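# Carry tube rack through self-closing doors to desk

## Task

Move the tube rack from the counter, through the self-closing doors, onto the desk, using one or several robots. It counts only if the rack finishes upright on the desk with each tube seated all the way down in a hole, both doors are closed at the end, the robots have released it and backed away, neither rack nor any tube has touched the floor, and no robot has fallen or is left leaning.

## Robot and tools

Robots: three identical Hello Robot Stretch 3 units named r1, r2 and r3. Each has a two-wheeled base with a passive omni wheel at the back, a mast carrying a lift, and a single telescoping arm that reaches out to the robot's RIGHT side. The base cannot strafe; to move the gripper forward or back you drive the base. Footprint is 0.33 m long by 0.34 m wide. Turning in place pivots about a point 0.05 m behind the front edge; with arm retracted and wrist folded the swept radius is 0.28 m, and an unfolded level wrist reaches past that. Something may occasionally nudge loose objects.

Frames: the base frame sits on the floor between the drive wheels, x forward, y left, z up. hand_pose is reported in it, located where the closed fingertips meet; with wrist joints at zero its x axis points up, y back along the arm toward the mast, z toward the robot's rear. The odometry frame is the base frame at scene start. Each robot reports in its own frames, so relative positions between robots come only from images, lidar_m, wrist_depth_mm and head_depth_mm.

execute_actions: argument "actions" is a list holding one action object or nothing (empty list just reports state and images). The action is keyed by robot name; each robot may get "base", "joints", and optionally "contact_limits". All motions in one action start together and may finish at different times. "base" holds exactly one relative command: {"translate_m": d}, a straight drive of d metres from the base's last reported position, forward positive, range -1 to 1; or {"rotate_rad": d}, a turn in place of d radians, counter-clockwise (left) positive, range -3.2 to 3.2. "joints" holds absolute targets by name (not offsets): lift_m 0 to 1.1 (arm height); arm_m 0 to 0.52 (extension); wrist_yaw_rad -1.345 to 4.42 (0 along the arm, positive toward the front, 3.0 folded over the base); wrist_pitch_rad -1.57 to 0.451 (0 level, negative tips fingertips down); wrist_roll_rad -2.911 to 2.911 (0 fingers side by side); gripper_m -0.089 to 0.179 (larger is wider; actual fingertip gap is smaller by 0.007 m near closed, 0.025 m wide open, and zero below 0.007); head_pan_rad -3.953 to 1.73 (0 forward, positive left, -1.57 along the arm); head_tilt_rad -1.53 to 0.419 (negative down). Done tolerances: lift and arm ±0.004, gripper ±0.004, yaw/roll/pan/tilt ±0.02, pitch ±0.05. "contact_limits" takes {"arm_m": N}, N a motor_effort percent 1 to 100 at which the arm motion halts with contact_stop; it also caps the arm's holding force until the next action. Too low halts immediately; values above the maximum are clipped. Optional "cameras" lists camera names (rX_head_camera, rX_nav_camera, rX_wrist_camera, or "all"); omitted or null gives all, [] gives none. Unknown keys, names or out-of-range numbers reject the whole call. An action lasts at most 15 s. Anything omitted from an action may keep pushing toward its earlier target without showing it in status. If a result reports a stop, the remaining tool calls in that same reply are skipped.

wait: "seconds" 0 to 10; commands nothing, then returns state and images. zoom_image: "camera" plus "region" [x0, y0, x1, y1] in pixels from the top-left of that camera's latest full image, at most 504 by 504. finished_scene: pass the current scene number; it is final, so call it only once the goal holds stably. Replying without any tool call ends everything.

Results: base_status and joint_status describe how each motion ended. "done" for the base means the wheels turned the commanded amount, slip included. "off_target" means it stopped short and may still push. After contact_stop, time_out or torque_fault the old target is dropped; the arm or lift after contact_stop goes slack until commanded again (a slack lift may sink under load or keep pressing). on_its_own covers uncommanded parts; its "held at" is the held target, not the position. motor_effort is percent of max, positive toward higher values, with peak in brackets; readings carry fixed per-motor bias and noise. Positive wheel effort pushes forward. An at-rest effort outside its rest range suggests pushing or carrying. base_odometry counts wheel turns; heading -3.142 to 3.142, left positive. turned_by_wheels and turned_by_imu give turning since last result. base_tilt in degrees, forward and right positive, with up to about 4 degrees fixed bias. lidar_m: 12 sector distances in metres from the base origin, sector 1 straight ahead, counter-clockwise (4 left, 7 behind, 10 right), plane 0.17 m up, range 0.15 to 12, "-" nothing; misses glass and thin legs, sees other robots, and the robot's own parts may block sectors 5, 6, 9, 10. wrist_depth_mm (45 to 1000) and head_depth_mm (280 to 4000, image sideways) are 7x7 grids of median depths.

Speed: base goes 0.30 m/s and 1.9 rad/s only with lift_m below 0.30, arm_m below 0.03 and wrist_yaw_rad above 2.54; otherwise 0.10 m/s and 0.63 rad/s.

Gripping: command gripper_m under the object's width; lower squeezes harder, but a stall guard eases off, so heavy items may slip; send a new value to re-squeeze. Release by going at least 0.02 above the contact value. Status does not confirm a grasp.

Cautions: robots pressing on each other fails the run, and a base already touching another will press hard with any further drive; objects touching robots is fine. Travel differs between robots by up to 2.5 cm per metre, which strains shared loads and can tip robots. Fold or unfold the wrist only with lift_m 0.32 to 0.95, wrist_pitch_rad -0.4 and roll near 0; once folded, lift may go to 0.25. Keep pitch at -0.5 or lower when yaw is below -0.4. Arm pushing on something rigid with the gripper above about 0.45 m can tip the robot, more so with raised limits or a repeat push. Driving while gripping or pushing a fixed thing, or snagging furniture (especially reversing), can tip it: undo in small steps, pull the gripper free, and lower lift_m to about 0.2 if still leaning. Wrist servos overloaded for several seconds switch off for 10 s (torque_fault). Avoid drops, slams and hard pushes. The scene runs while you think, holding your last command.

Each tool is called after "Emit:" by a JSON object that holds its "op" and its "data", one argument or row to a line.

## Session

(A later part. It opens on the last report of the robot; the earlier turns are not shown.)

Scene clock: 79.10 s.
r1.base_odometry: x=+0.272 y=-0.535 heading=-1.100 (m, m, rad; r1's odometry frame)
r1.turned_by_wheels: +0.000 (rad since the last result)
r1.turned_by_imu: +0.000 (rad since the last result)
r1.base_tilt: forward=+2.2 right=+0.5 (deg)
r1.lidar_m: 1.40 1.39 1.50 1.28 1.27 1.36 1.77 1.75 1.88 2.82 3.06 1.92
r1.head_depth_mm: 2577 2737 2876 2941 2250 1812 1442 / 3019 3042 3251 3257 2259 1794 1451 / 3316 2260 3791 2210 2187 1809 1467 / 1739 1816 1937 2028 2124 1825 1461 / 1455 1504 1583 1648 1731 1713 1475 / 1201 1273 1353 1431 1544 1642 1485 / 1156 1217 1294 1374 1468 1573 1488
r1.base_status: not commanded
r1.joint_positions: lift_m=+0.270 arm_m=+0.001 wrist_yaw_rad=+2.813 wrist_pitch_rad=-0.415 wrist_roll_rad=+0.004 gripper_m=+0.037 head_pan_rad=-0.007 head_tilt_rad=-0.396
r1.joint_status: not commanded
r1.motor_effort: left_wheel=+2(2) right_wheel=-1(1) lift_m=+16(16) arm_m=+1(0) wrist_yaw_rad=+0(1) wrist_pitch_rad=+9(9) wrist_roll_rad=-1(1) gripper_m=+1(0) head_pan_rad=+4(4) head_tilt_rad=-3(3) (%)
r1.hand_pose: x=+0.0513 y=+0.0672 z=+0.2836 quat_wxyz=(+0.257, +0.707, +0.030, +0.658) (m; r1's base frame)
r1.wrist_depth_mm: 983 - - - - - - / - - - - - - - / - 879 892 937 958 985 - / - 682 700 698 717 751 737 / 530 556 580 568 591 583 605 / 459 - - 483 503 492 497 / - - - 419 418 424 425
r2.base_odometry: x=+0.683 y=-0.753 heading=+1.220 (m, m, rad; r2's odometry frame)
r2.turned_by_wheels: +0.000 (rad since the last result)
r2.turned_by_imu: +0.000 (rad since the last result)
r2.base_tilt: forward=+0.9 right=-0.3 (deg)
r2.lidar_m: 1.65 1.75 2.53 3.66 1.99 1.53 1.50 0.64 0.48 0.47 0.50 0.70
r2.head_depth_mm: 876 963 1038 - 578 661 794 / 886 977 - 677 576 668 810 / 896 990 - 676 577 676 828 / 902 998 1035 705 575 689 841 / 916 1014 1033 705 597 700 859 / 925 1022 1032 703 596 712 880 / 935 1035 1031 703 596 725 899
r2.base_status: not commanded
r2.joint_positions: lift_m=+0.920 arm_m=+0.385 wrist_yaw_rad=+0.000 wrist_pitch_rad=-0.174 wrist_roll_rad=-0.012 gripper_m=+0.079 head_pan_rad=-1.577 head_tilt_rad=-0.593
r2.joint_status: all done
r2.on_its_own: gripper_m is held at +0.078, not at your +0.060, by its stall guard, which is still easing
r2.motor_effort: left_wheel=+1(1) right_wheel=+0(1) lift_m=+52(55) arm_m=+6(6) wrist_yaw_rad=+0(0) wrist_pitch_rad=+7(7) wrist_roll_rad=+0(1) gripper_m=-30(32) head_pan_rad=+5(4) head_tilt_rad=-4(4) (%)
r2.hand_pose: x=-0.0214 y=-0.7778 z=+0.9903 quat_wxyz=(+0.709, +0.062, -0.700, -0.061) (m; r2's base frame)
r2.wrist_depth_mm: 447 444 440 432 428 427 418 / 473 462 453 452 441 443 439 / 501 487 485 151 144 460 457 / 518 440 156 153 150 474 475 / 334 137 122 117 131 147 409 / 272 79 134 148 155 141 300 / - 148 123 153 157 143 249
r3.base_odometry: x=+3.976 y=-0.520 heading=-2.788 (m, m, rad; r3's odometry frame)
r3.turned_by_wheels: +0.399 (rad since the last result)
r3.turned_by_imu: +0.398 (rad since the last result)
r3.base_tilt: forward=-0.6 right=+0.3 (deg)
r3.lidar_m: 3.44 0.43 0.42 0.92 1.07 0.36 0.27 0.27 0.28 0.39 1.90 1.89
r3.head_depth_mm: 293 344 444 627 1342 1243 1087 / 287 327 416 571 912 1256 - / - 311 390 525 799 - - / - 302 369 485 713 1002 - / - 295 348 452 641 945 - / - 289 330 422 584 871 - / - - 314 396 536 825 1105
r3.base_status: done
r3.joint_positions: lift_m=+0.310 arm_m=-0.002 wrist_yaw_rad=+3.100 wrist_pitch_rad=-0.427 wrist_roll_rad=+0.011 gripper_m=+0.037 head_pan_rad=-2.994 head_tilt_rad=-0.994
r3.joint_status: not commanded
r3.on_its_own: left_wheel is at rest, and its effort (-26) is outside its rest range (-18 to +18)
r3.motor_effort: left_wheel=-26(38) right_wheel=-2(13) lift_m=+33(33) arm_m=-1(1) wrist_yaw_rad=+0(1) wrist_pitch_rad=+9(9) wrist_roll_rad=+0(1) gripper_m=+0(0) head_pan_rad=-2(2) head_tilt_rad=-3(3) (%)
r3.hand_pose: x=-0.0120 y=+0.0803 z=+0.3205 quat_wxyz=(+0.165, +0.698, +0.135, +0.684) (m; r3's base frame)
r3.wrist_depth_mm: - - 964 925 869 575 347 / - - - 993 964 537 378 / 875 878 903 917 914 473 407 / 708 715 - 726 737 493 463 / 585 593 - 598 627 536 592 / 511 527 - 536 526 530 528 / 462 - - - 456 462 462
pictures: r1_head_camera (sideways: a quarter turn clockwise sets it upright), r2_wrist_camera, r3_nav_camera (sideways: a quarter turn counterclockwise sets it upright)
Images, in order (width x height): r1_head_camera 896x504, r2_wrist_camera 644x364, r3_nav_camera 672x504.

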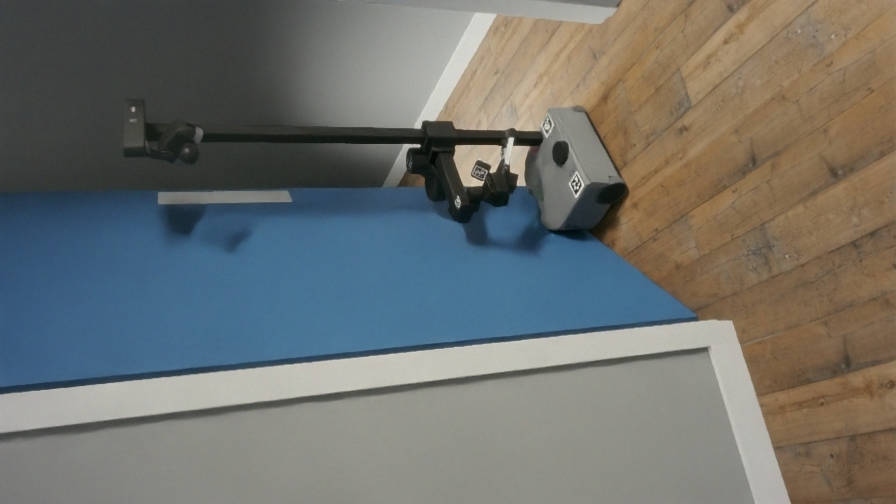

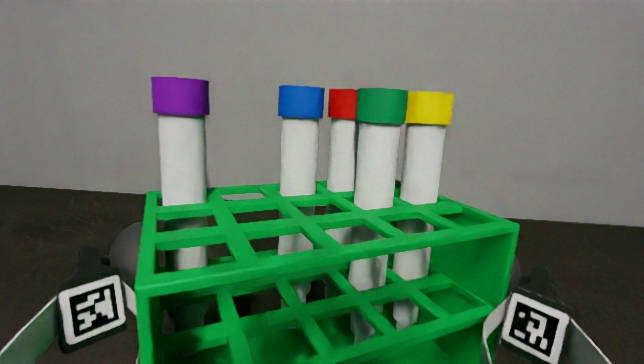

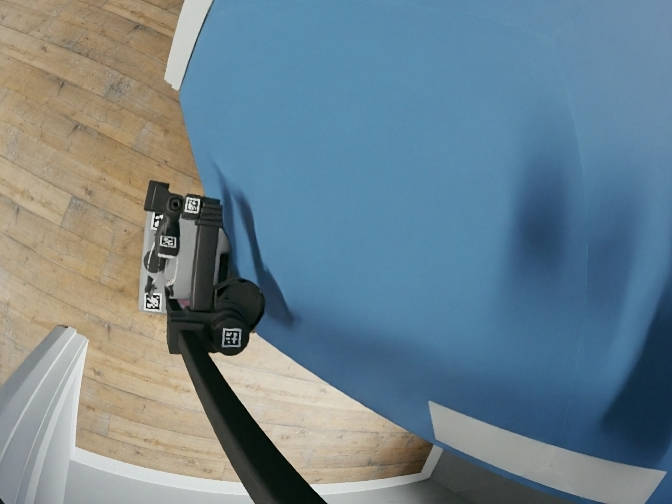

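Emit:
{"op": "execute_actions", "data": {
  "actions": [
    {"r3":{"base":{"translate_m":-0.3}},"r2":{"joints":{"lift_m":0.872}}}
  ],
  "cameras": []
}}

Emit:
{"op": "execute_actions", "data": {
  "actions": [
    {"r3":{"base":{"rotate_rad":0.45}},"r2":{"joints":{"gripper_m":0.179}}}
  ],
  "cameras": []
}}

Emit:
{"op": "execute_actions", "data": {
  "actions": [
    {"r3":{"base":{"translate_m":-0.25},"joints":{"head_pan_rad":-3.9,"head_tilt_rad":-0.7}},"r2":{"joints":{"arm_m":0.41}}}
  ],
  "cameras": ["r2_wrist_camera","r3_nav_camera","r1_head_camera"]
}}

Emit:
{"op": "execute_actions", "data": {
  "actions": [
    {"r2":{"joints":{"gripper_m":0.07}},"r1":{"base":{"rotate_rad":-3.14},"joints":{"head_pan_rad":-3.1,"head_tilt_rad":-0.8}}}
  ],
  "cameras": ["r2_wrist_camera","r1_nav_camera"]
}}

Scene clock: 84.37 s.
r1.base_odometry: x=+0.272 y=-0.535 heading=-1.100 (m, m, rad; r1's odometry frame)
r1.turned_by_wheels: +0.000 (rad since the last result)
r1.turned_by_imu: +0.000 (rad since the last result)
r1.base_tilt: forward=+2.2 right=+0.5 (deg)
r1.lidar_m: 1.39 1.39 1.49 1.28 1.27 1.36 1.77 1.75 1.88 2.81 3.05 1.91
r1.head_depth_mm: 2584 2697 2871 2963 2273 1778 1444 / 3020 3236 3351 3335 2389 1810 1457 / 3552 3669 3962 3304 2406 1821 1453 / 3536 3778 - 2552 2321 1833 1469 / 1799 1802 1778 1771 1743 1720 1475 / 1204 1266 1342 1427 1540 1633 1495 / 1162 1218 1293 1378 1469 1570 1487
r1.base_status: not commanded
r1.joint_positions: lift_m=+0.270 arm_m=+0.001 wrist_yaw_rad=+2.813 wrist_pitch_rad=-0.415 wrist_roll_rad=+0.004 gripper_m=+0.037 head_pan_rad=-0.007 head_tilt_rad=-0.396
r1.joint_status: not commanded
r1.motor_effort: left_wheel=+2(2) right_wheel=-1(1) lift_m=+16(16) arm_m=-1(1) wrist_yaw_rad=+0(1) wrist_pitch_rad=+9(10) wrist_roll_rad=+0(0) gripper_m=-2(1) head_pan_rad=+4(4) head_tilt_rad=-2(3) (%)
r1.hand_pose: x=+0.0513 y=+0.0672 z=+0.2836 quat_wxyz=(+0.257, +0.707, +0.030, +0.658) (m; r1's base frame)
r1.wrist_depth_mm: 976 - - - - - - / - - - - - - - / - 866 906 918 969 959 - / - 676 678 694 706 741 743 / 518 562 568 568 589 591 596 / 459 - - 480 503 496 503 / - - - 419 414 421 427
r2.base_odometry: x=+0.683 y=-0.753 heading=+1.220 (m, m, rad; r2's odometry frame)
r2.turned_by_wheels: +0.000 (rad since the last result)
r2.turned_by_imu: -0.001 (rad since the last result)
r2.base_tilt: forward=+0.8 right=-0.2 (deg)
r2.lidar_m: 1.65 1.75 2.53 3.66 2.00 1.53 1.50 0.64 0.48 0.47 0.49 0.70
r2.head_depth_mm: 877 962 1026 744 - 668 814 / 884 978 1059 648 577 668 808 / 896 990 1055 635 575 678 826 / 905 1002 1036 676 576 688 842 / 915 1013 1033 707 597 701 860 / 925 1026 1032 704 598 712 878 / 935 1039 1030 703 595 725 899
r2.base_status: not commanded
r2.joint_positions: lift_m=+0.872 arm_m=+0.385 wrist_yaw_rad=+0.000 wrist_pitch_rad=-0.153 wrist_roll_rad=-0.012 gripper_m=+0.102 head_pan_rad=-1.577 head_tilt_rad=-0.593
r2.joint_status: all done
r2.on_its_own: gripper_m is held at +0.101, not at your +0.060, by its stall guard, which is still easing
r2.motor_effort: left_wheel=+1(1) right_wheel=-1(2) lift_m=+28(46) arm_m=+5(5) wrist_yaw_rad=-1(2) wrist_pitch_rad=+1(8) wrist_roll_rad=+1(1) gripper_m=-22(28) head_pan_rad=+5(5) head_tilt_rad=-4(3) (%)
r2.hand_pose: x=-0.0214 y=-0.7792 z=+0.9483 quat_wxyz=(+0.710, +0.055, -0.700, -0.054) (m; r2's base frame)
r2.wrist_depth_mm: 455 450 447 428 429 423 414 / 476 471 457 448 438 439 436 / 498 489 476 146 135 457 459 / 366 349 157 149 143 477 462 / 256 132 113 123 123 145 317 / 204 81 132 136 154 140 232 / - 139 121 156 154 147 189
r3.base_odometry: x=+4.257 y=-0.417 heading=-2.789 (m, m, rad; r3's odometry frame)
r3.turned_by_wheels: +0.000 (rad since the last result)
r3.turned_by_imu: -0.004 (rad since the last result)
r3.base_tilt: forward=-0.7 right=+0.4 (deg)
r3.lidar_m: 3.72 0.65 0.94 1.00 1.16 1.80 0.29 0.25 0.25 0.28 0.46 2.11
r3.head_depth_mm: 1709 1942 1753 1535 1370 1237 1089 / 352 463 1711 1533 1366 1257 - / 317 388 504 752 1334 - - / 298 348 436 581 872 1233 - / - 314 383 492 686 973 - / - 295 343 426 564 780 - / - - 310 376 479 662 993
r3.base_status: done
r3.joint_positions: lift_m=+0.310 arm_m=-0.002 wrist_yaw_rad=+3.100 wrist_pitch_rad=-0.427 wrist_roll_rad=+0.011 gripper_m=+0.037 head_pan_rad=-2.994 head_tilt_rad=-0.994
r3.joint_status: not commanded
r3.motor_effort: left_wheel=-12(28) right_wheel=-6(34) lift_m=+33(33) arm_m=-1(1) wrist_yaw_rad=+0(0) wrist_pitch_rad=+9(9) wrist_roll_rad=+0(0) gripper_m=+0(0) head_pan_rad=-2(2) head_tilt_rad=-4(3) (%)
r3.hand_pose: x=-0.0120 y=+0.0803 z=+0.3205 quat_wxyz=(+0.165, +0.698, +0.135, +0.684) (m; r3's base frame)
r3.wrist_depth_mm: - - - 998 933 934 819 / - - - - - 983 804 / 877 884 891 899 903 909 736 / 710 716 - 717 729 736 691 / 594 596 - 600 622 608 617 / 510 526 - 536 523 519 526 / 454 - - - 456 456 462
pictures: none
No camera images: the call's "cameras" was empty. Leave "cameras" out to get every camera's image.

Scene clock: 86.07 s.
r1.base_odometry: x=+0.272 y=-0.535 heading=-1.100 (m, m, rad; r1's odometry frame)
r1.turned_by_wheels: +0.000 (rad since the last result)
r1.turned_by_imu: +0.000 (rad since the last result)
r1.base_tilt: forward=+2.1 right=+0.5 (deg)
r1.lidar_m: 1.40 1.39 1.49 1.28 1.27 1.36 1.78 1.75 1.88 2.82 3.06 1.92
r1.head_depth_mm: 2568 2701 2840 2943 2247 1789 1438 / 2975 3174 3357 3299 2363 1794 1450 / 3566 3789 - 3528 2379 1818 1465 / 3505 3765 - 2434 2310 1827 1459 / 1939 1886 1849 1788 1759 1711 1478 / 1203 1273 1342 1440 1530 1639 1485 / 1160 1217 1292 1383 1471 1571 1484
r1.base_status: not commanded
r1.joint_positions: lift_m=+0.270 arm_m=+0.001 wrist_yaw_rad=+2.813 wrist_pitch_rad=-0.415 wrist_roll_rad=+0.004 gripper_m=+0.037 head_pan_rad=-0.007 head_tilt_rad=-0.396
r1.joint_status: not commanded
r1.motor_effort: left_wheel=+2(2) right_wheel=-1(1) lift_m=+16(16) arm_m=+1(0) wrist_yaw_rad=+1(1) wrist_pitch_rad=+9(10) wrist_roll_rad=-1(1) gripper_m=-1(2) head_pan_rad=+2(4) head_tilt_rad=-2(2) (%)
r1.hand_pose: x=+0.0513 y=+0.0672 z=+0.2836 quat_wxyz=(+0.257, +0.707, +0.030, +0.658) (m; r1's base frame)
r1.wrist_depth_mm: 964 - - - - - - / - - - - - - - / - 899 901 942 956 947 - / - 691 690 711 712 728 734 / 523 562 580 578 588 587 604 / 458 - - 475 507 486 499 / - - - 418 414 426 428
r2.base_odometry: x=+0.683 y=-0.753 heading=+1.220 (m, m, rad; r2's odometry frame)
r2.turned_by_wheels: +0.000 (rad since the last result)
r2.turned_by_imu: +0.000 (rad since the last result)
r2.base_tilt: forward=+0.9 right=-0.3 (deg)
r2.lidar_m: 1.65 1.75 2.54 3.67 2.00 1.53 1.50 0.64 0.48 0.47 0.49 0.70
r2.head_depth_mm: 877 965 1021 742 - 667 812 / 886 974 1060 650 575 667 808 / 895 986 1053 635 575 678 824 / 906 1002 1034 676 575 688 842 / 921 1010 1032 704 597 700 860 / 928 1026 1030 705 596 710 880 / 936 1039 1030 703 596 725 900
r2.base_status: not commanded
r2.joint_positions: lift_m=+0.872 arm_m=+0.385 wrist_yaw_rad=-0.001 wrist_pitch_rad=-0.163 wrist_roll_rad=-0.012 gripper_m=+0.179 head_pan_rad=-1.577 head_tilt_rad=-0.593
r2.joint_status: all done
r2.motor_effort: left_wheel=+1(2) right_wheel=-1(1) lift_m=+30(31) arm_m=+5(6) wrist_yaw_rad=+1(1) wrist_pitch_rad=+4(5) wrist_roll_rad=+1(1) gripper_m=+0(82) head_pan_rad=+5(4) head_tilt_rad=-4(4) (%)
r2.hand_pose: x=-0.0217 y=-0.7785 z=+0.9456 quat_wxyz=(+0.709, +0.058, -0.700, -0.058) (m; r2's base frame)
r2.wrist_depth_mm: 449 447 438 440 434 419 417 / 473 460 464 146 136 447 438 / 495 485 478 144 136 464 446 / 355 329 162 148 142 478 473 / 255 134 112 115 139 137 307 / - 77 127 138 150 136 225 / - 144 117 149 152 150 184
r3.base_odometry: x=+4.257 y=-0.417 heading=-2.339 (m, m, rad; r3's odometry frame)
r3.turned_by_wheels: +0.450 (rad since the last result)
r3.turned_by_imu: +0.449 (rad since the last result)
r3.base_tilt: forward=-0.6 right=+0.3 (deg)
r3.lidar_m: 0.65 0.83 0.99 1.10 1.78 0.35 0.27 0.27 0.29 0.43 2.12 3.71
r3.head_depth_mm: 288 330 422 586 1348 1239 1085 / - 316 400 544 854 1246 - / - 307 380 509 768 - - / - 299 363 477 698 991 - / - 295 347 450 642 945 - / - 290 332 425 593 894 - / - - 319 404 551 870 1108
r3.base_status: done
r3.joint_positions: lift_m=+0.310 arm_m=-0.002 wrist_yaw_rad=+3.100 wrist_pitch_rad=-0.427 wrist_roll_rad=+0.011 gripper_m=+0.037 head_pan_rad=-2.994 head_tilt_rad=-0.994
r3.joint_status: not commanded
r3.on_its_own: left_wheel is at rest, and its effort (-20) is outside its rest range (-18 to +18)
r3.motor_effort: left_wheel=-20(29) right_wheel=-1(16) lift_m=+33(33) arm_m=-1(1) wrist_yaw_rad=+0(0) wrist_pitch_rad=+9(9) wrist_roll_rad=+0(0) gripper_m=+0(0) head_pan_rad=-2(2) head_tilt_rad=-3(3) (%)
r3.hand_pose: x=-0.0120 y=+0.0803 z=+0.3205 quat_wxyz=(+0.165, +0.698, +0.135, +0.684) (m; r3's base frame)
r3.wrist_depth_mm: - - - - - 898 786 / - - - - - 962 838 / 881 868 906 910 917 935 847 / 704 710 - 730 717 732 743 / 591 600 - 602 623 610 620 / 512 526 - 532 521 521 527 / 457 - - - 455 460 462
pictures: none
No camera images: the call's "cameras" was empty. Leave "cameras" out to get every camera's image.

Scene clock: 89.57 s.
r1.base_odometry: x=+0.272 y=-0.535 heading=-1.100 (m, m, rad; r1's odometry frame)
r1.turned_by_wheels: +0.000 (rad since the last result)
r1.turned_by_imu: +0.000 (rad since the last result)
r1.base_tilt: forward=+2.2 right=+0.5 (deg)
r1.lidar_m: 1.40 1.39 1.49 1.28 1.27 1.36 1.77 1.75 1.88 2.82 3.06 1.91
r1.head_depth_mm: 2585 2716 2888 2935 2233 1783 1438 / 3010 3176 3422 3322 2388 1809 1460 / 3485 3778 - 3579 2385 1812 1455 / 3572 3812 - 3351 2408 1839 1471 / 3501 3633 3895 2482 2151 1719 1480 / 1202 1272 1346 1438 1531 1647 1483 / 1156 1219 1296 1374 1470 1577 1493
r1.base_status: not commanded
r1.joint_positions: lift_m=+0.270 arm_m=+0.001 wrist_yaw_rad=+2.813 wrist_pitch_rad=-0.415 wrist_roll_rad=+0.004 gripper_m=+0.037 head_pan_rad=-0.007 head_tilt_rad=-0.396
r1.joint_status: not commanded
r1.motor_effort: left_wheel=+2(2) right_wheel=-1(1) lift_m=+16(16) arm_m=+1(0) wrist_yaw_rad=+1(1) wrist_pitch_rad=+9(9) wrist_roll_rad=-1(0) gripper_m=+0(0) head_pan_rad=+4(4) head_tilt_rad=-2(2) (%)
r1.hand_pose: x=+0.0513 y=+0.0672 z=+0.2836 quat_wxyz=(+0.257, +0.707, +0.030, +0.658) (m; r1's base frame)
r1.wrist_depth_mm: 997 - - - - - - / - - - - - - - / - 899 895 962 911 972 - / - 692 696 704 726 733 742 / 526 563 586 576 589 594 607 / 460 - - 477 505 490 501 / - - - 414 415 429 430
r2.base_odometry: x=+0.683 y=-0.753 heading=+1.220 (m, m, rad; r2's odometry frame)
r2.turned_by_wheels: +0.000 (rad since the last result)
r2.turned_by_imu: -0.001 (rad since the last result)
r2.base_tilt: forward=+0.7 right=-0.4 (deg)
r2.lidar_m: 1.65 1.75 2.54 3.67 1.99 1.53 1.50 0.64 0.48 0.47 0.50 0.70
r2.head_depth_mm: 876 965 1025 744 - 667 814 / 886 976 1064 650 577 665 810 / 896 986 1055 649 577 678 824 / 902 999 1034 676 576 687 843 / 917 1012 1035 704 597 699 859 / 925 1028 1031 703 597 711 877 / 937 1035 1027 703 595 724 899
r2.base_status: not commanded
r2.joint_positions: lift_m=+0.872 arm_m=+0.410 wrist_yaw_rad=-0.001 wrist_pitch_rad=-0.164 wrist_roll_rad=-0.012 gripper_m=+0.179 head_pan_rad=-1.577 head_tilt_rad=-0.593
r2.joint_status: all done
r2.motor_effort: left_wheel=+2(1) right_wheel=-1(0) lift_m=+30(30) arm_m=+6(6) wrist_yaw_rad=+0(1) wrist_pitch_rad=+4(4) wrist_roll_rad=+1(1) gripper_m=+0(0) head_pan_rad=+4(5) head_tilt_rad=-4(3) (%)
r2.hand_pose: x=-0.0217 y=-0.8035 z=+0.9455 quat_wxyz=(+0.709, +0.058, -0.700, -0.058) (m; r2's base frame)
r2.wrist_depth_mm: 426 424 417 410 404 404 389 / 446 102 432 134 121 417 414 / 466 108 459 132 123 431 430 / 345 115 348 135 132 446 445 / 256 107 103 109 117 124 302 / - 97 78 85 137 129 225 / - 63 107 119 123 135 183
r3.base_odometry: x=+4.431 y=-0.237 heading=-2.339 (m, m, rad; r3's odometry frame)
r3.turned_by_wheels: +0.000 (rad since the last result)
r3.turned_by_imu: -0.003 (rad since the last result)
r3.base_tilt: forward=-0.7 right=+0.3 (deg)
r3.lidar_m: 0.90 1.16 1.16 1.29 1.66 1.61 0.28 0.25 0.25 0.31 0.58 3.90
r3.head_depth_mm: - - - - - 1351 1194 / 1444 1616 - - - - 1161 / 1454 1631 1877 1972 1653 - - / 1444 1625 1870 1952 1610 1366 1191 / 1439 1612 1841 1947 1601 1358 1188 / 1422 1598 1838 1931 1594 1355 1181 / 1386 1539 1735 1894 1585 1349 1131
r3.base_status: done
r3.joint_positions: lift_m=+0.310 arm_m=-0.002 wrist_yaw_rad=+3.100 wrist_pitch_rad=-0.427 wrist_roll_rad=+0.011 gripper_m=+0.037 head_pan_rad=-3.893 head_tilt_rad=-0.705
r3.joint_status: all done
r3.motor_effort: left_wheel=-10(24) right_wheel=-3(26) lift_m=+33(32) arm_m=-1(1) wrist_yaw_rad=+0(0) wrist_pitch_rad=+9(9) wrist_roll_rad=+0(1) gripper_m=-1(0) head_pan_rad=-3(33) head_tilt_rad=+2(25) (%)
r3.hand_pose: x=-0.0120 y=+0.0803 z=+0.3205 quat_wxyz=(+0.165, +0.698, +0.135, +0.684) (m; r3's base frame)
r3.wrist_depth_mm: - - - - - - 928 / - - - - - - 988 / 865 869 891 888 915 929 917 / 710 708 - 727 726 734 746 / 590 593 - 607 623 610 617 / 511 522 - 536 521 525 528 / 459 - - - 456 461 461
pictures: r1_head_camera (sideways: a quarter turn clockwise sets it upright), r2_wrist_camera, r3_nav_camera (sideways: a quarter turn counterclockwise sets it upright)
Images, in order (width x height): r1_head_camera 896x504, r2_wrist_camera 644x364, r3_nav_camera 672x504.

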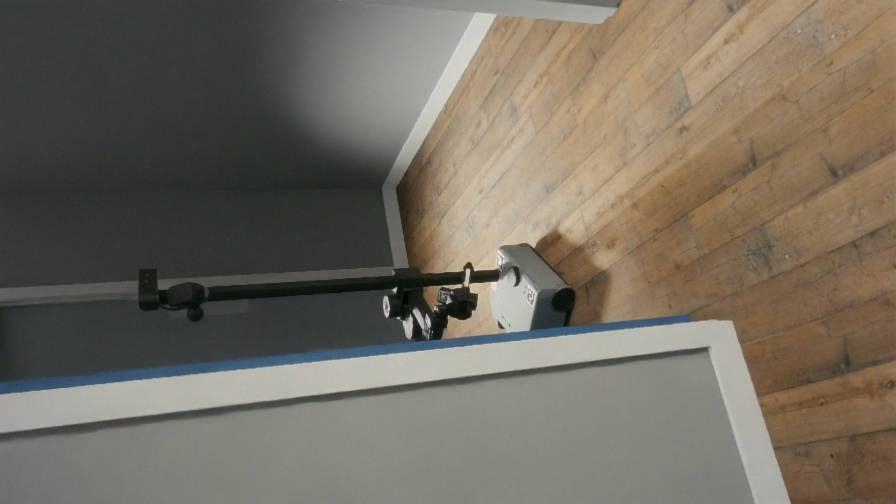

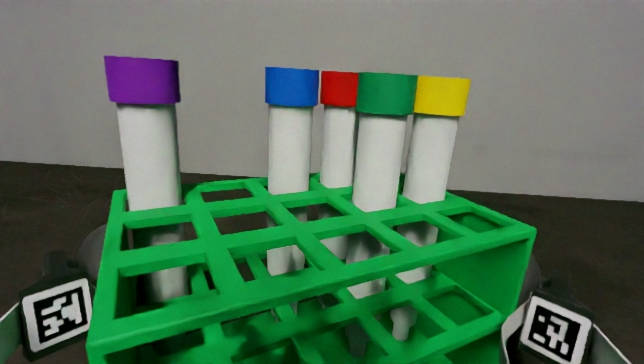

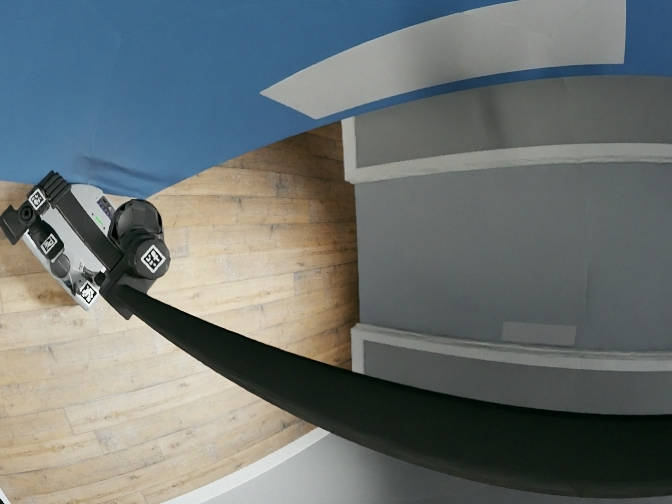

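Scene clock: 92.63 s.
r1.base_odometry: x=+0.272 y=-0.535 heading=+2.044 (m, m, rad; r1's odometry frame)
r1.turned_by_wheels: -3.140 (rad since the last result)
r1.turned_by_imu: -3.143 (rad since the last result)
r1.base_tilt: forward=+2.1 right=+0.4 (deg)
r1.lidar_m: 1.78 1.75 1.88 2.79 3.50 1.92 1.40 1.39 1.49 1.28 1.26 1.35
r1.head_depth_mm: 2832 2830 2239 1810 1516 1309 1154 / 3302 2934 2236 1831 1524 1318 1179 / 3643 2949 2249 1829 1536 1323 1179 / 3496 2496 2292 1848 1548 1329 1168 / 3381 1595 1695 1808 1567 1340 1175 / 1222 1370 1559 1765 1571 1349 1184 / 1188 1322 1499 1721 1581 1353 1189
r1.base_status: done
r1.joint_positions: lift_m=+0.270 arm_m=+0.001 wrist_yaw_rad=+2.813 wrist_pitch_rad=-0.415 wrist_roll_rad=+0.004 gripper_m=+0.037 head_pan_rad=-3.093 head_tilt_rad=-0.790
r1.joint_status: all done
r1.motor_effort: left_wheel=+2(10) right_wheel=-1(6) lift_m=+16(16) arm_m=+0(1) wrist_yaw_rad=+1(0) wrist_pitch_rad=+10(9) wrist_roll_rad=+0(1) gripper_m=+0(0) head_pan_rad=-3(47) head_tilt_rad=-5(30) (%)
r1.hand_pose: x=+0.0513 y=+0.0672 z=+0.2836 quat_wxyz=(+0.257, +0.707, +0.030, +0.658) (m; r1's base frame)
r1.wrist_depth_mm: - - - - - - - / - - - - - - - / - 893 905 931 956 993 - / - 675 684 711 725 728 757 / 530 565 583 568 582 603 601 / 458 - - 477 500 492 494 / - - - 414 414 429 428
r2.base_odometry: x=+0.683 y=-0.753 heading=+1.220 (m, m, rad; r2's odometry frame)
r2.turned_by_wheels: +0.000 (rad since the last result)
r2.turned_by_imu: -0.001 (rad since the last result)
r2.base_tilt: forward=+0.9 right=-0.2 (deg)
r2.lidar_m: 1.65 1.75 2.54 3.67 1.99 1.53 1.50 0.64 0.48 0.47 0.50 0.70
r2.head_depth_mm: 877 966 1026 742 - 668 812 / 885 976 1058 647 576 667 810 / 893 991 1049 649 576 679 826 / 907 999 1031 692 575 688 841 / 915 1014 1031 706 597 699 857 / 929 1025 1032 704 596 712 879 / 933 1043 1031 704 596 725 898
r2.base_status: not commanded
r2.joint_positions: lift_m=+0.872 arm_m=+0.410 wrist_yaw_rad=-0.001 wrist_pitch_rad=-0.164 wrist_roll_rad=-0.012 gripper_m=+0.079 head_pan_rad=-1.577 head_tilt_rad=-0.593
r2.joint_status: gripper_m off_target (ended at +0.079, target +0.070)
r2.on_its_own: gripper_m is held at +0.077, not at your +0.070, by its stall guard, which is still easing
r2.motor_effort: left_wheel=+1(1) right_wheel=-1(1) lift_m=+30(30) arm_m=+6(6) wrist_yaw_rad=+1(1) wrist_pitch_rad=+4(4) wrist_roll_rad=+1(1) gripper_m=-32(100) head_pan_rad=+4(4) head_tilt_rad=-4(4) (%)
r2.hand_pose: x=-0.0216 y=-0.8035 z=+0.9455 quat_wxyz=(+0.709, +0.058, -0.700, -0.058) (m; r2's base frame)
r2.wrist_depth_mm: 434 419 416 411 411 395 394 / 453 102 437 137 129 418 410 / 471 108 454 136 131 438 433 / 351 114 151 138 138 444 446 / 249 108 104 112 120 135 303 / 199 80 85 124 147 139 223 / - 139 104 147 123 145 182
r3.base_odometry: x=+4.431 y=-0.237 heading=-2.339 (m, m, rad; r3's odometry frame)
r3.turned_by_wheels: +0.000 (rad since the last result)
r3.turned_by_imu: -0.001 (rad since the last result)
r3.base_tilt: forward=-0.7 right=+0.3 (deg)
r3.lidar_m: 0.89 1.16 1.16 1.29 1.65 1.61 0.28 0.25 0.25 0.31 0.58 3.90
r3.head_depth_mm: - - - - - 1354 1194 / 1443 1615 - - - - 1157 / 1453 1637 1883 1965 1660 - - / 1446 1621 1845 1951 1609 1363 1186 / 1430 1614 1842 1930 1595 1355 1186 / 1424 1604 1842 1930 1589 1352 1176 / 1384 1542 1739 1886 1586 1347 1131
r3.base_status: not commanded
r3.joint_positions: lift_m=+0.310 arm_m=-0.002 wrist_yaw_rad=+3.100 wrist_pitch_rad=-0.427 wrist_roll_rad=+0.011 gripper_m=+0.037 head_pan_rad=-3.893 head_tilt_rad=-0.705
r3.joint_status: not commanded
r3.motor_effort: left_wheel=-10(9) right_wheel=-3(4) lift_m=+33(32) arm_m=-1(1) wrist_yaw_rad=+0(0) wrist_pitch_rad=+9(9) wrist_roll_rad=+0(0) gripper_m=+0(0) head_pan_rad=-3(3) head_tilt_rad=+3(3) (%)
r3.hand_pose: x=-0.0120 y=+0.0803 z=+0.3205 quat_wxyz=(+0.165, +0.698, +0.135, +0.684) (m; r3's base frame)
r3.wrist_depth_mm: - - - - - - 918 / - - - - - - 961 / 873 879 906 894 909 918 914 / 711 710 - 711 737 735 733 / 589 598 - 604 631 610 611 / 514 525 - 537 523 528 527 / 461 - - - 458 461 466
pictures: r1_nav_camera (sideways: a quarter turn counterclockwise sets it upright), r2_wrist_camera
Images, in order (width x height): r1_nav_camera 672x504, r2_wrist_camera 644x364.

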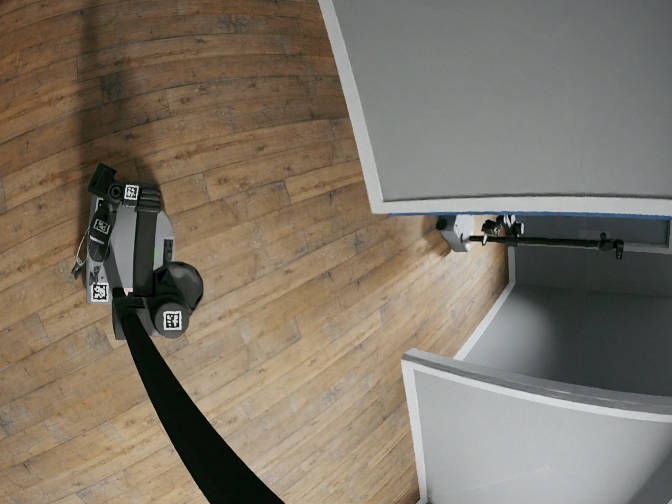

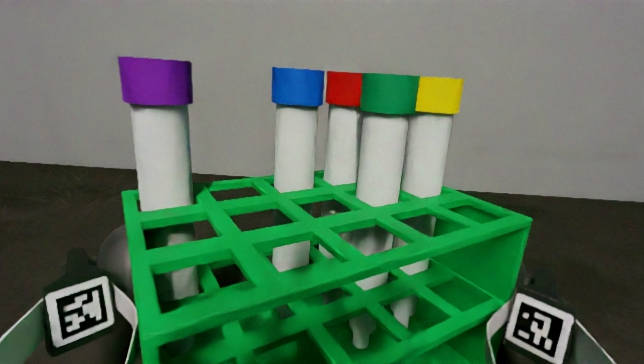

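Emit:
{"op": "execute_actions", "data": {
  "actions": [
    {"r2":{"joints":{"gripper_m":0.1}},"r3":{"base":{"rotate_rad":0.45}},"r1":{"base":{"rotate_rad":-0.2},"joints":{"wrist_yaw_rad":3.1}}}
  ],
  "cameras": []
}}

Emit:
{"op": "execute_actions", "data": {
  "actions": [
    {"r2":{"joints":{"lift_m":0.93}},"r3":{"base":{"translate_m":-0.3},"joints":{"head_pan_rad":-2.5,"head_tilt_rad":-1.0}},"r1":{"base":{"translate_m":-0.9}}}
  ],
  "cameras": ["r2_wrist_camera","r1_nav_camera","r3_nav_camera"]
}}

Scene clock: 94.93 s.
r1.base_odometry: x=+0.272 y=-0.535 heading=+1.844 (m, m, rad; r1's odometry frame)
r1.turned_by_wheels: -0.200 (rad since the last result)
r1.turned_by_imu: -0.200 (rad since the last result)
r1.base_tilt: forward=+2.1 right=+0.5 (deg)
r1.lidar_m: 1.63 1.75 1.77 2.27 3.47 2.20 1.91 1.39 1.41 1.35 1.26 1.28
r1.head_depth_mm: 1759 2031 2198 1803 1515 1309 1145 / 1801 2024 2173 1804 1541 1317 1181 / 2832 2952 2280 1826 1540 1327 1182 / 3369 2956 2262 1860 1549 1336 1167 / 3630 3071 2297 1867 1558 1341 1176 / 3521 2796 2269 1824 1560 1343 1178 / 3343 1506 1544 1717 1581 1358 1185
r1.base_status: done
r1.joint_positions: lift_m=+0.270 arm_m=+0.001 wrist_yaw_rad=+3.097 wrist_pitch_rad=-0.415 wrist_roll_rad=+0.004 gripper_m=+0.037 head_pan_rad=-3.093 head_tilt_rad=-0.790
r1.joint_status: all done
r1.motor_effort: left_wheel=+3(10) right_wheel=-1(4) lift_m=+16(16) arm_m=+0(0) wrist_yaw_rad=+3(4) wrist_pitch_rad=+9(10) wrist_roll_rad=+0(1) gripper_m=+1(0) head_pan_rad=-3(3) head_tilt_rad=-5(5) (%)
r1.hand_pose: x=-0.0113 y=+0.0790 z=+0.2836 quat_wxyz=(+0.161, +0.696, +0.130, +0.688) (m; r1's base frame)
r1.wrist_depth_mm: - - - - - - - / - - - - - - - / 845 860 - 921 962 967 - / 666 667 - 717 727 753 755 / 547 557 - 580 587 582 597 / 458 490 - - 503 495 499 / - - - - 414 420 432
r2.base_odometry: x=+0.683 y=-0.753 heading=+1.220 (m, m, rad; r2's odometry frame)
r2.turned_by_wheels: +0.000 (rad since the last result)
r2.turned_by_imu: +0.000 (rad since the last result)
r2.base_tilt: forward=+0.9 right=-0.3 (deg)
r2.lidar_m: 1.65 1.75 2.54 3.65 2.00 1.53 1.50 0.64 0.48 0.47 0.50 0.70
r2.head_depth_mm: 873 966 1021 743 - 667 814 / 883 976 1054 648 576 667 807 / 893 988 1054 649 577 677 827 / 907 998 1032 692 575 688 842 / 915 1015 1029 705 598 701 860 / 926 1020 1031 704 597 712 877 / 936 1040 1032 703 596 726 898
r2.base_status: not commanded
r2.joint_positions: lift_m=+0.872 arm_m=+0.410 wrist_yaw_rad=-0.001 wrist_pitch_rad=-0.164 wrist_roll_rad=-0.012 gripper_m=+0.104 head_pan_rad=-1.577 head_tilt_rad=-0.593
r2.joint_status: gripper_m off_target (ended at +0.104, target +0.100)
r2.motor_effort: left_wheel=+1(1) right_wheel=-1(1) lift_m=+30(30) arm_m=+5(6) wrist_yaw_rad=+1(0) wrist_pitch_rad=+4(5) wrist_roll_rad=+1(1) gripper_m=-22(43) head_pan_rad=+4(4) head_tilt_rad=-4(4) (%)
r2.hand_pose: x=-0.0216 y=-0.8035 z=+0.9455 quat_wxyz=(+0.709, +0.058, -0.700, -0.058) (m; r2's base frame)
r2.wrist_depth_mm: 432 427 417 415 404 409 397 / 448 102 433 139 128 416 410 / 472 109 452 136 130 435 427 / 351 115 347 138 138 455 446 / 249 109 101 112 119 135 301 / - 81 85 124 147 138 222 / - 133 107 147 123 146 180
r3.base_odometry: x=+4.431 y=-0.237 heading=-1.890 (m, m, rad; r3's odometry frame)
r3.turned_by_wheels: +0.450 (rad since the last result)
r3.turned_by_imu: +0.450 (rad since the last result)
r3.base_tilt: forward=-0.7 right=+0.3 (deg)
r3.lidar_m: 1.05 1.16 1.24 1.67 1.61 0.32 0.27 0.27 0.31 0.52 3.91 0.89
r3.head_depth_mm: - - - - - 1354 1200 / 1398 1587 - - - - 1160 / 1423 1599 1823 1970 1650 - - / 1476 1669 1896 1941 1608 1366 1188 / 1537 1730 2006 1941 1596 1357 1160 / 1516 1658 1791 498 561 652 781 / 313 340 373 412 463 527 607
r3.base_status: done
r3.joint_positions: lift_m=+0.310 arm_m=-0.002 wrist_yaw_rad=+3.100 wrist_pitch_rad=-0.427 wrist_roll_rad=+0.011 gripper_m=+0.037 head_pan_rad=-3.893 head_tilt_rad=-0.705
r3.joint_status: not commanded
r3.motor_effort: left_wheel=-16(29) right_wheel=-1(11) lift_m=+33(33) arm_m=-1(1) wrist_yaw_rad=-1(0) wrist_pitch_rad=+9(9) wrist_roll_rad=+0(0) gripper_m=+0(0) head_pan_rad=-2(3) head_tilt_rad=+3(2) (%)
r3.hand_pose: x=-0.0120 y=+0.0803 z=+0.3205 quat_wxyz=(+0.165, +0.698, +0.135, +0.684) (m; r3's base frame)
r3.wrist_depth_mm: - - - - - - 999 / - - - - - - - / 872 884 899 908 923 936 940 / 712 712 - 715 716 730 742 / 597 596 - 599 621 611 617 / 511 524 - 532 529 526 531 / 431 - - - 461 461 464
pictures: none
No camera images: the call's "cameras" was empty. Leave "cameras" out to get every camera's image.

Scene clock: 99.70 s.
r1.base_odometry: x=+0.515 y=-1.401 heading=+1.844 (m, m, rad; r1's odometry frame)
r1.turned_by_wheels: +0.000 (rad since the last result)
r1.turned_by_imu: -0.002 (rad since the last result)
r1.base_tilt: forward=+2.2 right=+0.5 (deg)
r1.lidar_m: 2.32 2.48 2.52 2.85 2.96 1.03 1.04 1.51 0.68 0.85 1.79 1.81
r1.head_depth_mm: 933 1026 1157 1368 1511 1311 1155 / 1772 1976 2095 1717 1528 1318 1179 / 2018 2280 2250 1831 1532 1324 1183 / 2321 2658 2304 1862 1554 1337 1172 / 2778 2942 2316 1855 1556 1342 1176 / 2828 3012 2334 1875 1575 1360 1182 / 2701 2950 2379 1898 1578 1352 1195
r1.base_status: done
r1.joint_positions: lift_m=+0.270 arm_m=+0.001 wrist_yaw_rad=+3.098 wrist_pitch_rad=-0.415 wrist_roll_rad=+0.004 gripper_m=+0.037 head_pan_rad=-3.093 head_tilt_rad=-0.791
r1.joint_status: not commanded
r1.motor_effort: left_wheel=+2(7) right_wheel=-1(6) lift_m=+16(16) arm_m=+0(0) wrist_yaw_rad=+2(4) wrist_pitch_rad=+10(9) wrist_roll_rad=-1(0) gripper_m=+0(0) head_pan_rad=-4(3) head_tilt_rad=-5(5) (%)
r1.hand_pose: x=-0.0116 y=+0.0790 z=+0.2836 quat_wxyz=(+0.161, +0.696, +0.131, +0.688) (m; r1's base frame)
r1.wrist_depth_mm: - - - - - - - / - - - - - - - / 861 863 - 962 946 990 - / 657 677 - 707 715 737 747 / 547 548 - 576 586 603 600 / 462 488 - - 501 499 499 / - - - - 417 420 434
r2.base_odometry: x=+0.683 y=-0.753 heading=+1.220 (m, m, rad; r2's odometry frame)
r2.turned_by_wheels: +0.000 (rad since the last result)
r2.turned_by_imu: -0.001 (rad since the last result)
r2.base_tilt: forward=+0.8 right=-0.3 (deg)
r2.lidar_m: 1.66 1.75 2.53 3.67 1.99 1.53 1.50 0.64 0.48 0.47 0.50 0.70
r2.head_depth_mm: 875 964 1038 - 578 658 795 / 887 974 - 707 576 667 808 / 894 987 - 676 577 677 825 / 906 1003 860 708 576 689 840 / 914 1013 1030 708 598 699 859 / 929 1023 1033 706 596 711 875 / 937 1037 1028 704 596 724 897
r2.base_status: not commanded
r2.joint_positions: lift_m=+0.930 arm_m=+0.410 wrist_yaw_rad=-0.001 wrist_pitch_rad=-0.174 wrist_roll_rad=-0.012 gripper_m=+0.110 head_pan_rad=-1.577 head_tilt_rad=-0.593
r2.joint_status: all done
r2.on_its_own: gripper_m is held at +0.109, not at your +0.100, by its stall guard, which is not easing now
r2.motor_effort: left_wheel=+1(1) right_wheel=-1(1) lift_m=+52(54) arm_m=+6(5) wrist_yaw_rad=+0(1) wrist_pitch_rad=+7(7) wrist_roll_rad=+1(1) gripper_m=-20(21) head_pan_rad=+5(5) head_tilt_rad=-4(4) (%)
r2.hand_pose: x=-0.0216 y=-0.8029 z=+1.0004 quat_wxyz=(+0.709, +0.062, -0.700, -0.061) (m; r2's base frame)
r2.wrist_depth_mm: 429 429 419 416 406 404 395 / 449 103 437 139 131 419 409 / 473 110 452 136 132 441 436 / 496 116 152 139 138 463 458 / 357 108 103 113 119 136 468 / 287 76 81 125 150 140 323 / - 131 107 144 123 145 264
r3.base_odometry: x=+4.525 y=+0.047 heading=-1.891 (m, m, rad; r3's odometry frame)
r3.turned_by_wheels: -0.001 (rad since the last result)
r3.turned_by_imu: +0.187 (rad since the last result)
r3.base_tilt: forward=-0.7 right=+0.5 (deg)
r3.lidar_m: 1.31 1.31 1.54 1.53 1.49 0.33 0.27 0.27 0.30 0.49 1.55 1.09
r3.head_depth_mm: - - 315 394 525 783 1142 / - 289 329 416 565 782 - / - 294 343 439 610 889 - / - 300 360 467 663 978 - / - 307 378 498 729 1105 - / - 317 398 532 806 1203 1075 / 290 331 420 573 901 1201 1100
r3.base_status: translate_m off_target (by the wheels' count: -0.2994 of -0.3000)
r3.joint_positions: lift_m=+0.310 arm_m=-0.002 wrist_yaw_rad=+3.101 wrist_pitch_rad=-0.427 wrist_roll_rad=+0.011 gripper_m=+0.037 head_pan_rad=-2.506 head_tilt_rad=-0.992
r3.joint_status: all done
r3.on_its_own: left_wheel is at rest, and its effort (-100) is outside its rest range (-18 to +18); right_wheel is at rest, and its effort (-73) is outside its rest range (-18 to +18)
r3.motor_effort: left_wheel=-100(100) right_wheel=-73(82) lift_m=+31(33) arm_m=-2(1) wrist_yaw_rad=+0(3) wrist_pitch_rad=+9(10) wrist_roll_rad=+0(0) gripper_m=+0(0) head_pan_rad=+4(34) head_tilt_rad=-4(31) (%)
r3.hand_pose: x=-0.0121 y=+0.0802 z=+0.3205 quat_wxyz=(+0.165, +0.698, +0.135, +0.684) (m; r3's base frame)
r3.wrist_depth_mm: - - - - - - - / - - - - - - - / 864 889 897 899 892 934 910 / 717 705 - 720 713 736 745 / 587 593 - 602 631 609 624 / 510 528 - 533 521 523 521 / 458 - - - 454 461 461
pictures: r1_nav_camera (sideways: a quarter turn counterclockwise sets it upright), r2_wrist_camera, r3_nav_camera (sideways: a quarter turn counterclockwise sets it upright)
Images, in order (width x height): r1_nav_camera 672x504, r2_wrist_camera 644x364, r3_nav_camera 672x504.

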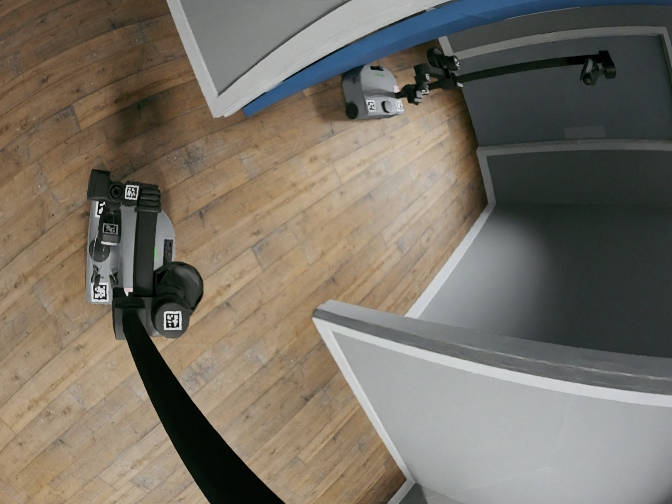

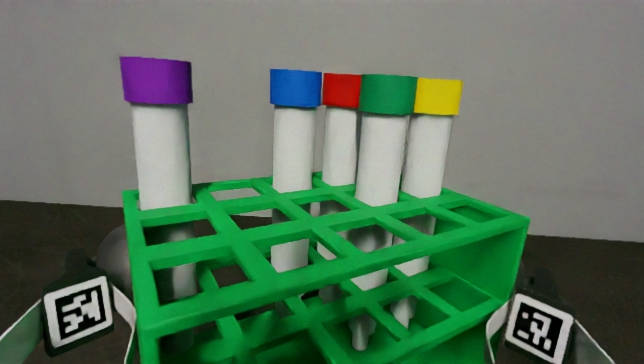

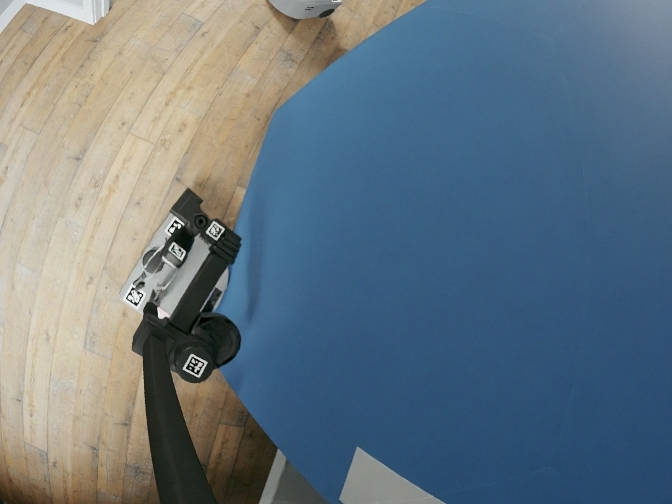

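Emit:
{"op": "execute_actions", "data": {
  "actions": [
    {"r2":{"joints":{"arm_m":0.0}},"r3":{"base":{"translate_m":0.015}},"r1":{"base":{"translate_m":-0.8}}}
  ],
  "cameras": ["r1_nav_camera"]
}}

Emit:
{"op": "execute_actions", "data": {
  "actions": [
    {"r2":{"base":{"rotate_rad":1.57},"joints":{"wrist_yaw_rad":1.57,"head_pan_rad":0.5,"head_tilt_rad":-0.6}},"r1":{"base":{"translate_m":-0.6}}}
  ],
  "cameras": ["r1_nav_camera","r2_nav_camera","r2_wrist_camera"]
}}

Scene clock: 105.17 s.
r1.base_odometry: x=+0.731 y=-2.172 heading=+1.844 (m, m, rad; r1's odometry frame)
r1.turned_by_wheels: +0.000 (rad since the last result)
r1.turned_by_imu: -0.001 (rad since the last result)
r1.base_tilt: forward=+2.2 right=+0.5 (deg)
r1.lidar_m: 2.92 3.12 3.18 2.16 0.32 0.32 1.12 2.36 0.95 0.70 0.65 2.29
r1.head_depth_mm: 1009 1111 1228 1394 1471 1315 1131 / 1133 1257 1428 1609 1523 1313 1180 / 1283 1448 1670 1783 1540 1324 1186 / 1486 1719 2000 1846 1549 1337 1168 / 1770 2084 2222 1863 1557 1343 1178 / 2141 2484 2330 1885 1571 1345 1185 / 2091 2338 2387 1905 1584 1358 1190
r1.base_status: done
r1.joint_positions: lift_m=+0.270 arm_m=+0.001 wrist_yaw_rad=+3.099 wrist_pitch_rad=-0.415 wrist_roll_rad=+0.004 gripper_m=+0.037 head_pan_rad=-3.093 head_tilt_rad=-0.791
r1.joint_status: not commanded
r1.motor_effort: left_wheel=+3(7) right_wheel=-1(6) lift_m=+16(16) arm_m=-1(1) wrist_yaw_rad=+2(2) wrist_pitch_rad=+9(9) wrist_roll_rad=-1(1) gripper_m=+0(0) head_pan_rad=-4(3) head_tilt_rad=-5(5) (%)
r1.hand_pose: x=-0.0116 y=+0.0790 z=+0.2836 quat_wxyz=(+0.161, +0.696, +0.131, +0.688) (m; r1's base frame)
r1.wrist_depth_mm: 253 - - - - - - / 266 - - - - - - / 276 334 - 910 954 961 - / 293 353 - 709 711 730 752 / 318 373 - 576 583 593 601 / 356 381 - - 495 498 504 / - - - - 417 426 427
r2.base_odometry: x=+0.683 y=-0.753 heading=+1.220 (m, m, rad; r2's odometry frame)
r2.turned_by_wheels: +0.000 (rad since the last result)
r2.turned_by_imu: -0.001 (rad since the last result)
r2.base_tilt: forward=+0.9 right=-0.2 (deg)
r2.lidar_m: 1.65 1.75 2.54 3.68 2.00 1.53 1.50 0.64 0.48 0.47 0.50 0.70
r2.head_depth_mm: 877 967 1024 709 557 - - / 884 976 1038 677 434 - - / 896 989 1038 413 395 - - / 904 1000 1036 676 390 693 842 / 913 1016 1030 704 600 701 859 / 925 1024 1030 705 597 713 878 / 935 1040 1028 705 596 726 899
r2.base_status: not commanded
r2.joint_positions: lift_m=+0.930 arm_m=+0.000 wrist_yaw_rad=-0.001 wrist_pitch_rad=-0.174 wrist_roll_rad=-0.012 gripper_m=+0.110 head_pan_rad=-1.577 head_tilt_rad=-0.593
r2.joint_status: all done
r2.on_its_own: gripper_m is held at +0.109, not at your +0.100, by its stall guard, which is not easing now
r2.motor_effort: left_wheel=+1(1) right_wheel=-1(1) lift_m=+52(52) arm_m=-5(5) wrist_yaw_rad=+1(1) wrist_pitch_rad=+7(7) wrist_roll_rad=+1(1) gripper_m=-20(20) head_pan_rad=+5(5) head_tilt_rad=-4(3) (%)
r2.hand_pose: x=-0.0216 y=-0.3935 z=+1.0002 quat_wxyz=(+0.709, +0.062, -0.700, -0.062) (m; r2's base frame)
r2.wrist_depth_mm: 824 824 767 795 779 752 755 / 863 104 843 140 131 800 788 / 905 110 853 135 133 836 808 / 505 116 151 139 139 648 692 / 357 108 103 113 118 136 432 / 287 76 81 124 150 141 324 / - 131 108 145 123 144 268
r3.base_odometry: x=+4.520 y=+0.033 heading=-1.891 (m, m, rad; r3's odometry frame)
r3.turned_by_wheels: +0.000 (rad since the last result)
r3.turned_by_imu: +0.000 (rad since the last result)
r3.base_tilt: forward=-0.7 right=+0.3 (deg)
r3.lidar_m: 1.29 1.29 1.53 1.53 1.52 0.32 0.27 0.27 0.31 0.51 0.95 1.06
r3.head_depth_mm: - - 314 392 521 770 1141 / - 288 328 414 563 774 - / - 295 344 440 610 885 - / - 300 362 469 668 981 - / - 308 381 503 738 1119 - / - 321 402 541 822 1205 1073 / 292 336 427 585 925 1202 1097
r3.base_status: done
r3.joint_positions: lift_m=+0.310 arm_m=-0.002 wrist_yaw_rad=+3.100 wrist_pitch_rad=-0.427 wrist_roll_rad=+0.011 gripper_m=+0.037 head_pan_rad=-2.506 head_tilt_rad=-0.992
r3.joint_status: not commanded
r3.motor_effort: left_wheel=-8(96) right_wheel=-7(74) lift_m=+31(31) arm_m=-1(2) wrist_yaw_rad=+0(1) wrist_pitch_rad=+9(9) wrist_roll_rad=+0(0) gripper_m=+0(1) head_pan_rad=+3(3) head_tilt_rad=-4(4) (%)
r3.hand_pose: x=-0.0120 y=+0.0802 z=+0.3205 quat_wxyz=(+0.165, +0.698, +0.135, +0.684) (m; r3's base frame)
r3.wrist_depth_mm: - - - - - - - / - - - - - - - / 858 866 886 906 918 913 923 / 709 708 - 732 722 737 744 / 591 595 - 603 629 613 616 / 517 528 - 535 530 521 528 / 459 - - - 454 464 463
pictures: r1_nav_camera (sideways: a quarter turn counterclockwise sets it upright)
Images, in order (width x height): r1_nav_camera 672x504.

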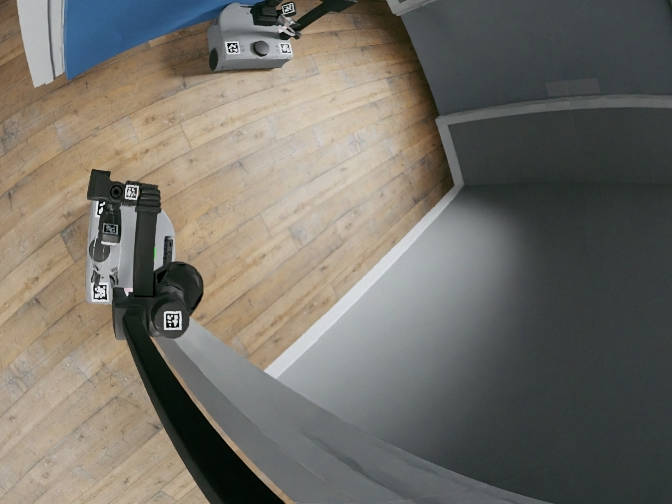

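Scene clock: 108.80 s.
r1.base_odometry: x=+0.893 y=-2.749 heading=+1.844 (m, m, rad; r1's odometry frame)
r1.turned_by_wheels: +0.000 (rad since the last result)
r1.turned_by_imu: -0.001 (rad since the last result)
r1.base_tilt: forward=+2.2 right=+0.4 (deg)
r1.lidar_m: 3.38 0.36 0.37 0.48 0.51 0.52 0.66 1.43 1.96 0.84 1.02 1.02
r1.head_depth_mm: 583 643 714 805 918 1069 1138 / 652 729 824 942 1103 1258 1180 / 741 842 962 1139 1366 1323 1184 / 856 991 1169 1431 1522 1336 1171 / 1019 1205 1490 1772 1554 1338 1173 / 1244 1550 2039 1882 1566 1346 1185 / 1590 1826 2045 1886 1574 1364 1188
r1.base_status: done
r1.joint_positions: lift_m=+0.270 arm_m=+0.001 wrist_yaw_rad=+3.099 wrist_pitch_rad=-0.415 wrist_roll_rad=+0.004 gripper_m=+0.037 head_pan_rad=-3.093 head_tilt_rad=-0.791
r1.joint_status: not commanded
r1.motor_effort: left_wheel=+2(7) right_wheel=-1(6) lift_m=+16(16) arm_m=+0(0) wrist_yaw_rad=+2(2) wrist_pitch_rad=+9(9) wrist_roll_rad=-1(1) gripper_m=+1(0) head_pan_rad=-3(3) head_tilt_rad=-5(5) (%)
r1.hand_pose: x=-0.0116 y=+0.0790 z=+0.2836 quat_wxyz=(+0.161, +0.696, +0.131, +0.688) (m; r1's base frame)
r1.wrist_depth_mm: 384 422 547 558 440 353 297 / 404 453 590 601 467 372 313 / 431 497 - 661 498 391 313 / 455 535 - 664 529 413 325 / 484 532 - 573 541 431 358 / 463 484 - - 498 446 472 / - - - - 414 431 428
r2.base_odometry: x=+0.683 y=-0.753 heading=+2.790 (m, m, rad; r2's odometry frame)
r2.turned_by_wheels: +1.570 (rad since the last result)
r2.turned_by_imu: +1.581 (rad since the last result)
r2.base_tilt: forward=+0.9 right=-0.3 (deg)
r2.lidar_m: 3.66 1.99 1.54 1.50 0.64 0.48 0.47 0.49 0.70 1.65 1.76 2.54
r2.head_depth_mm: 3080 3302 3388 2368 1799 1453 1212 / 2971 3387 3480 2373 1796 1448 1215 / 2506 2847 3060 2353 1788 1453 1213 / 2159 2384 2688 2365 1794 1448 1212 / 1902 2068 2289 2353 1796 1441 1208 / 1689 1827 1990 2153 1783 1443 1210 / 1515 1619 1755 1919 1782 1451 1213
r2.base_status: done
r2.joint_positions: lift_m=+0.930 arm_m=+0.000 wrist_yaw_rad=+1.569 wrist_pitch_rad=-0.174 wrist_roll_rad=-0.012 gripper_m=+0.113 head_pan_rad=+0.493 head_tilt_rad=-0.593
r2.joint_status: all done
r2.on_its_own: gripper_m is held at +0.112, not at your +0.100, by its stall guard, which is not easing now
r2.motor_effort: left_wheel=-1(5) right_wheel=+2(4) lift_m=+52(52) arm_m=-5(5) wrist_yaw_rad=+2(4) wrist_pitch_rad=+7(7) wrist_roll_rad=+1(1) gripper_m=-19(21) head_pan_rad=+4(50) head_tilt_rad=-4(4) (%)
r2.hand_pose: x=+0.2268 y=-0.1460 z=+1.0002 quat_wxyz=(+0.545, +0.538, -0.451, +0.457) (m; r2's base frame)
r2.wrist_depth_mm: - - - - - - - / - 104 - 142 136 - - / - 110 - 135 135 - - / - 115 - 139 142 - - / - 107 103 115 119 136 - / - 76 81 125 150 141 - / - 131 107 144 123 145 -
r3.base_odometry: x=+4.520 y=+0.033 heading=-1.891 (m, m, rad; r3's odometry frame)
r3.turned_by_wheels: +0.000 (rad since the last result)
r3.turned_by_imu: -0.001 (rad since the last result)
r3.base_tilt: forward=-0.7 right=+0.4 (deg)
r3.lidar_m: 0.84 1.30 1.53 1.54 1.53 0.32 0.27 0.27 0.31 0.51 4.02 0.85
r3.head_depth_mm: - - 314 392 521 771 1143 / - 289 328 415 563 774 - / - 295 345 440 610 884 - / - 300 362 469 667 982 - / - 308 381 502 737 1118 - / - 321 403 540 821 1213 1077 / 292 336 427 585 932 1204 1100
r3.base_status: not commanded
r3.joint_positions: lift_m=+0.310 arm_m=-0.002 wrist_yaw_rad=+3.100 wrist_pitch_rad=-0.427 wrist_roll_rad=+0.011 gripper_m=+0.037 head_pan_rad=-2.506 head_tilt_rad=-0.992
r3.joint_status: not commanded
r3.motor_effort: left_wheel=-7(7) right_wheel=-7(7) lift_m=+32(31) arm_m=-2(1) wrist_yaw_rad=+0(0) wrist_pitch_rad=+9(9) wrist_roll_rad=+0(0) gripper_m=-1(0) head_pan_rad=+4(3) head_tilt_rad=-4(3) (%)
r3.hand_pose: x=-0.0120 y=+0.0802 z=+0.3205 quat_wxyz=(+0.165, +0.698, +0.135, +0.684) (m; r3's base frame)
r3.wrist_depth_mm: - - - - - - - / - - - - - - - / 889 874 901 902 907 909 926 / 708 715 - 728 736 730 734 / 589 596 - 595 627 615 610 / 509 530 - 533 527 525 533 / 460 - - - 459 461 462
pictures: r1_nav_camera (sideways: a quarter turn counterclockwise sets it upright), r2_nav_camera (sideways: a quarter turn counterclockwise sets it upright), r2_wrist_camera
Images, in order (width x height): r1_nav_camera 672x504, r2_nav_camera 672x504, r2_wrist_camera 644x364.

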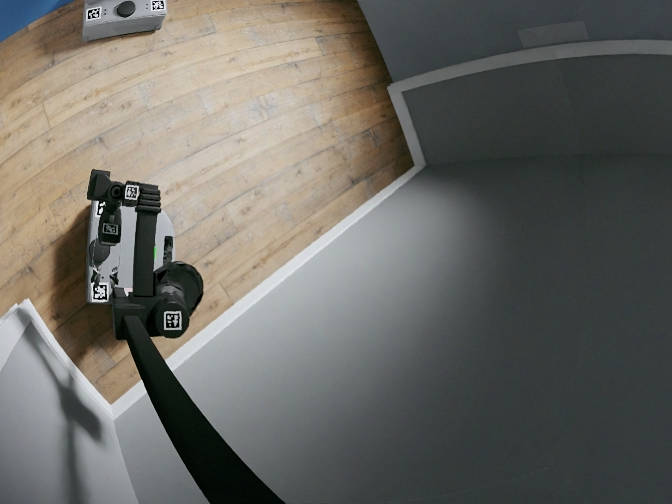

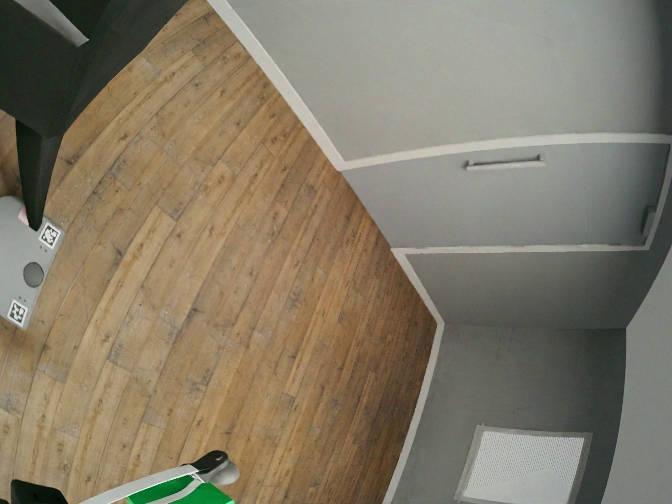

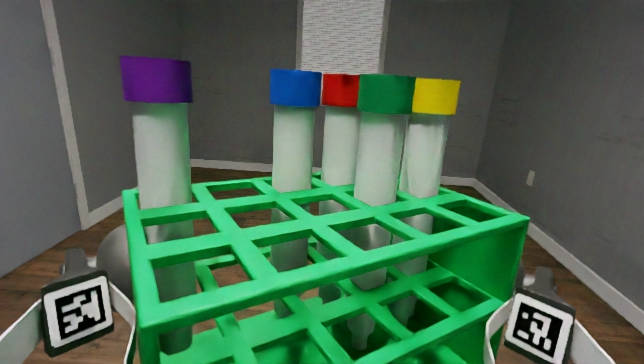

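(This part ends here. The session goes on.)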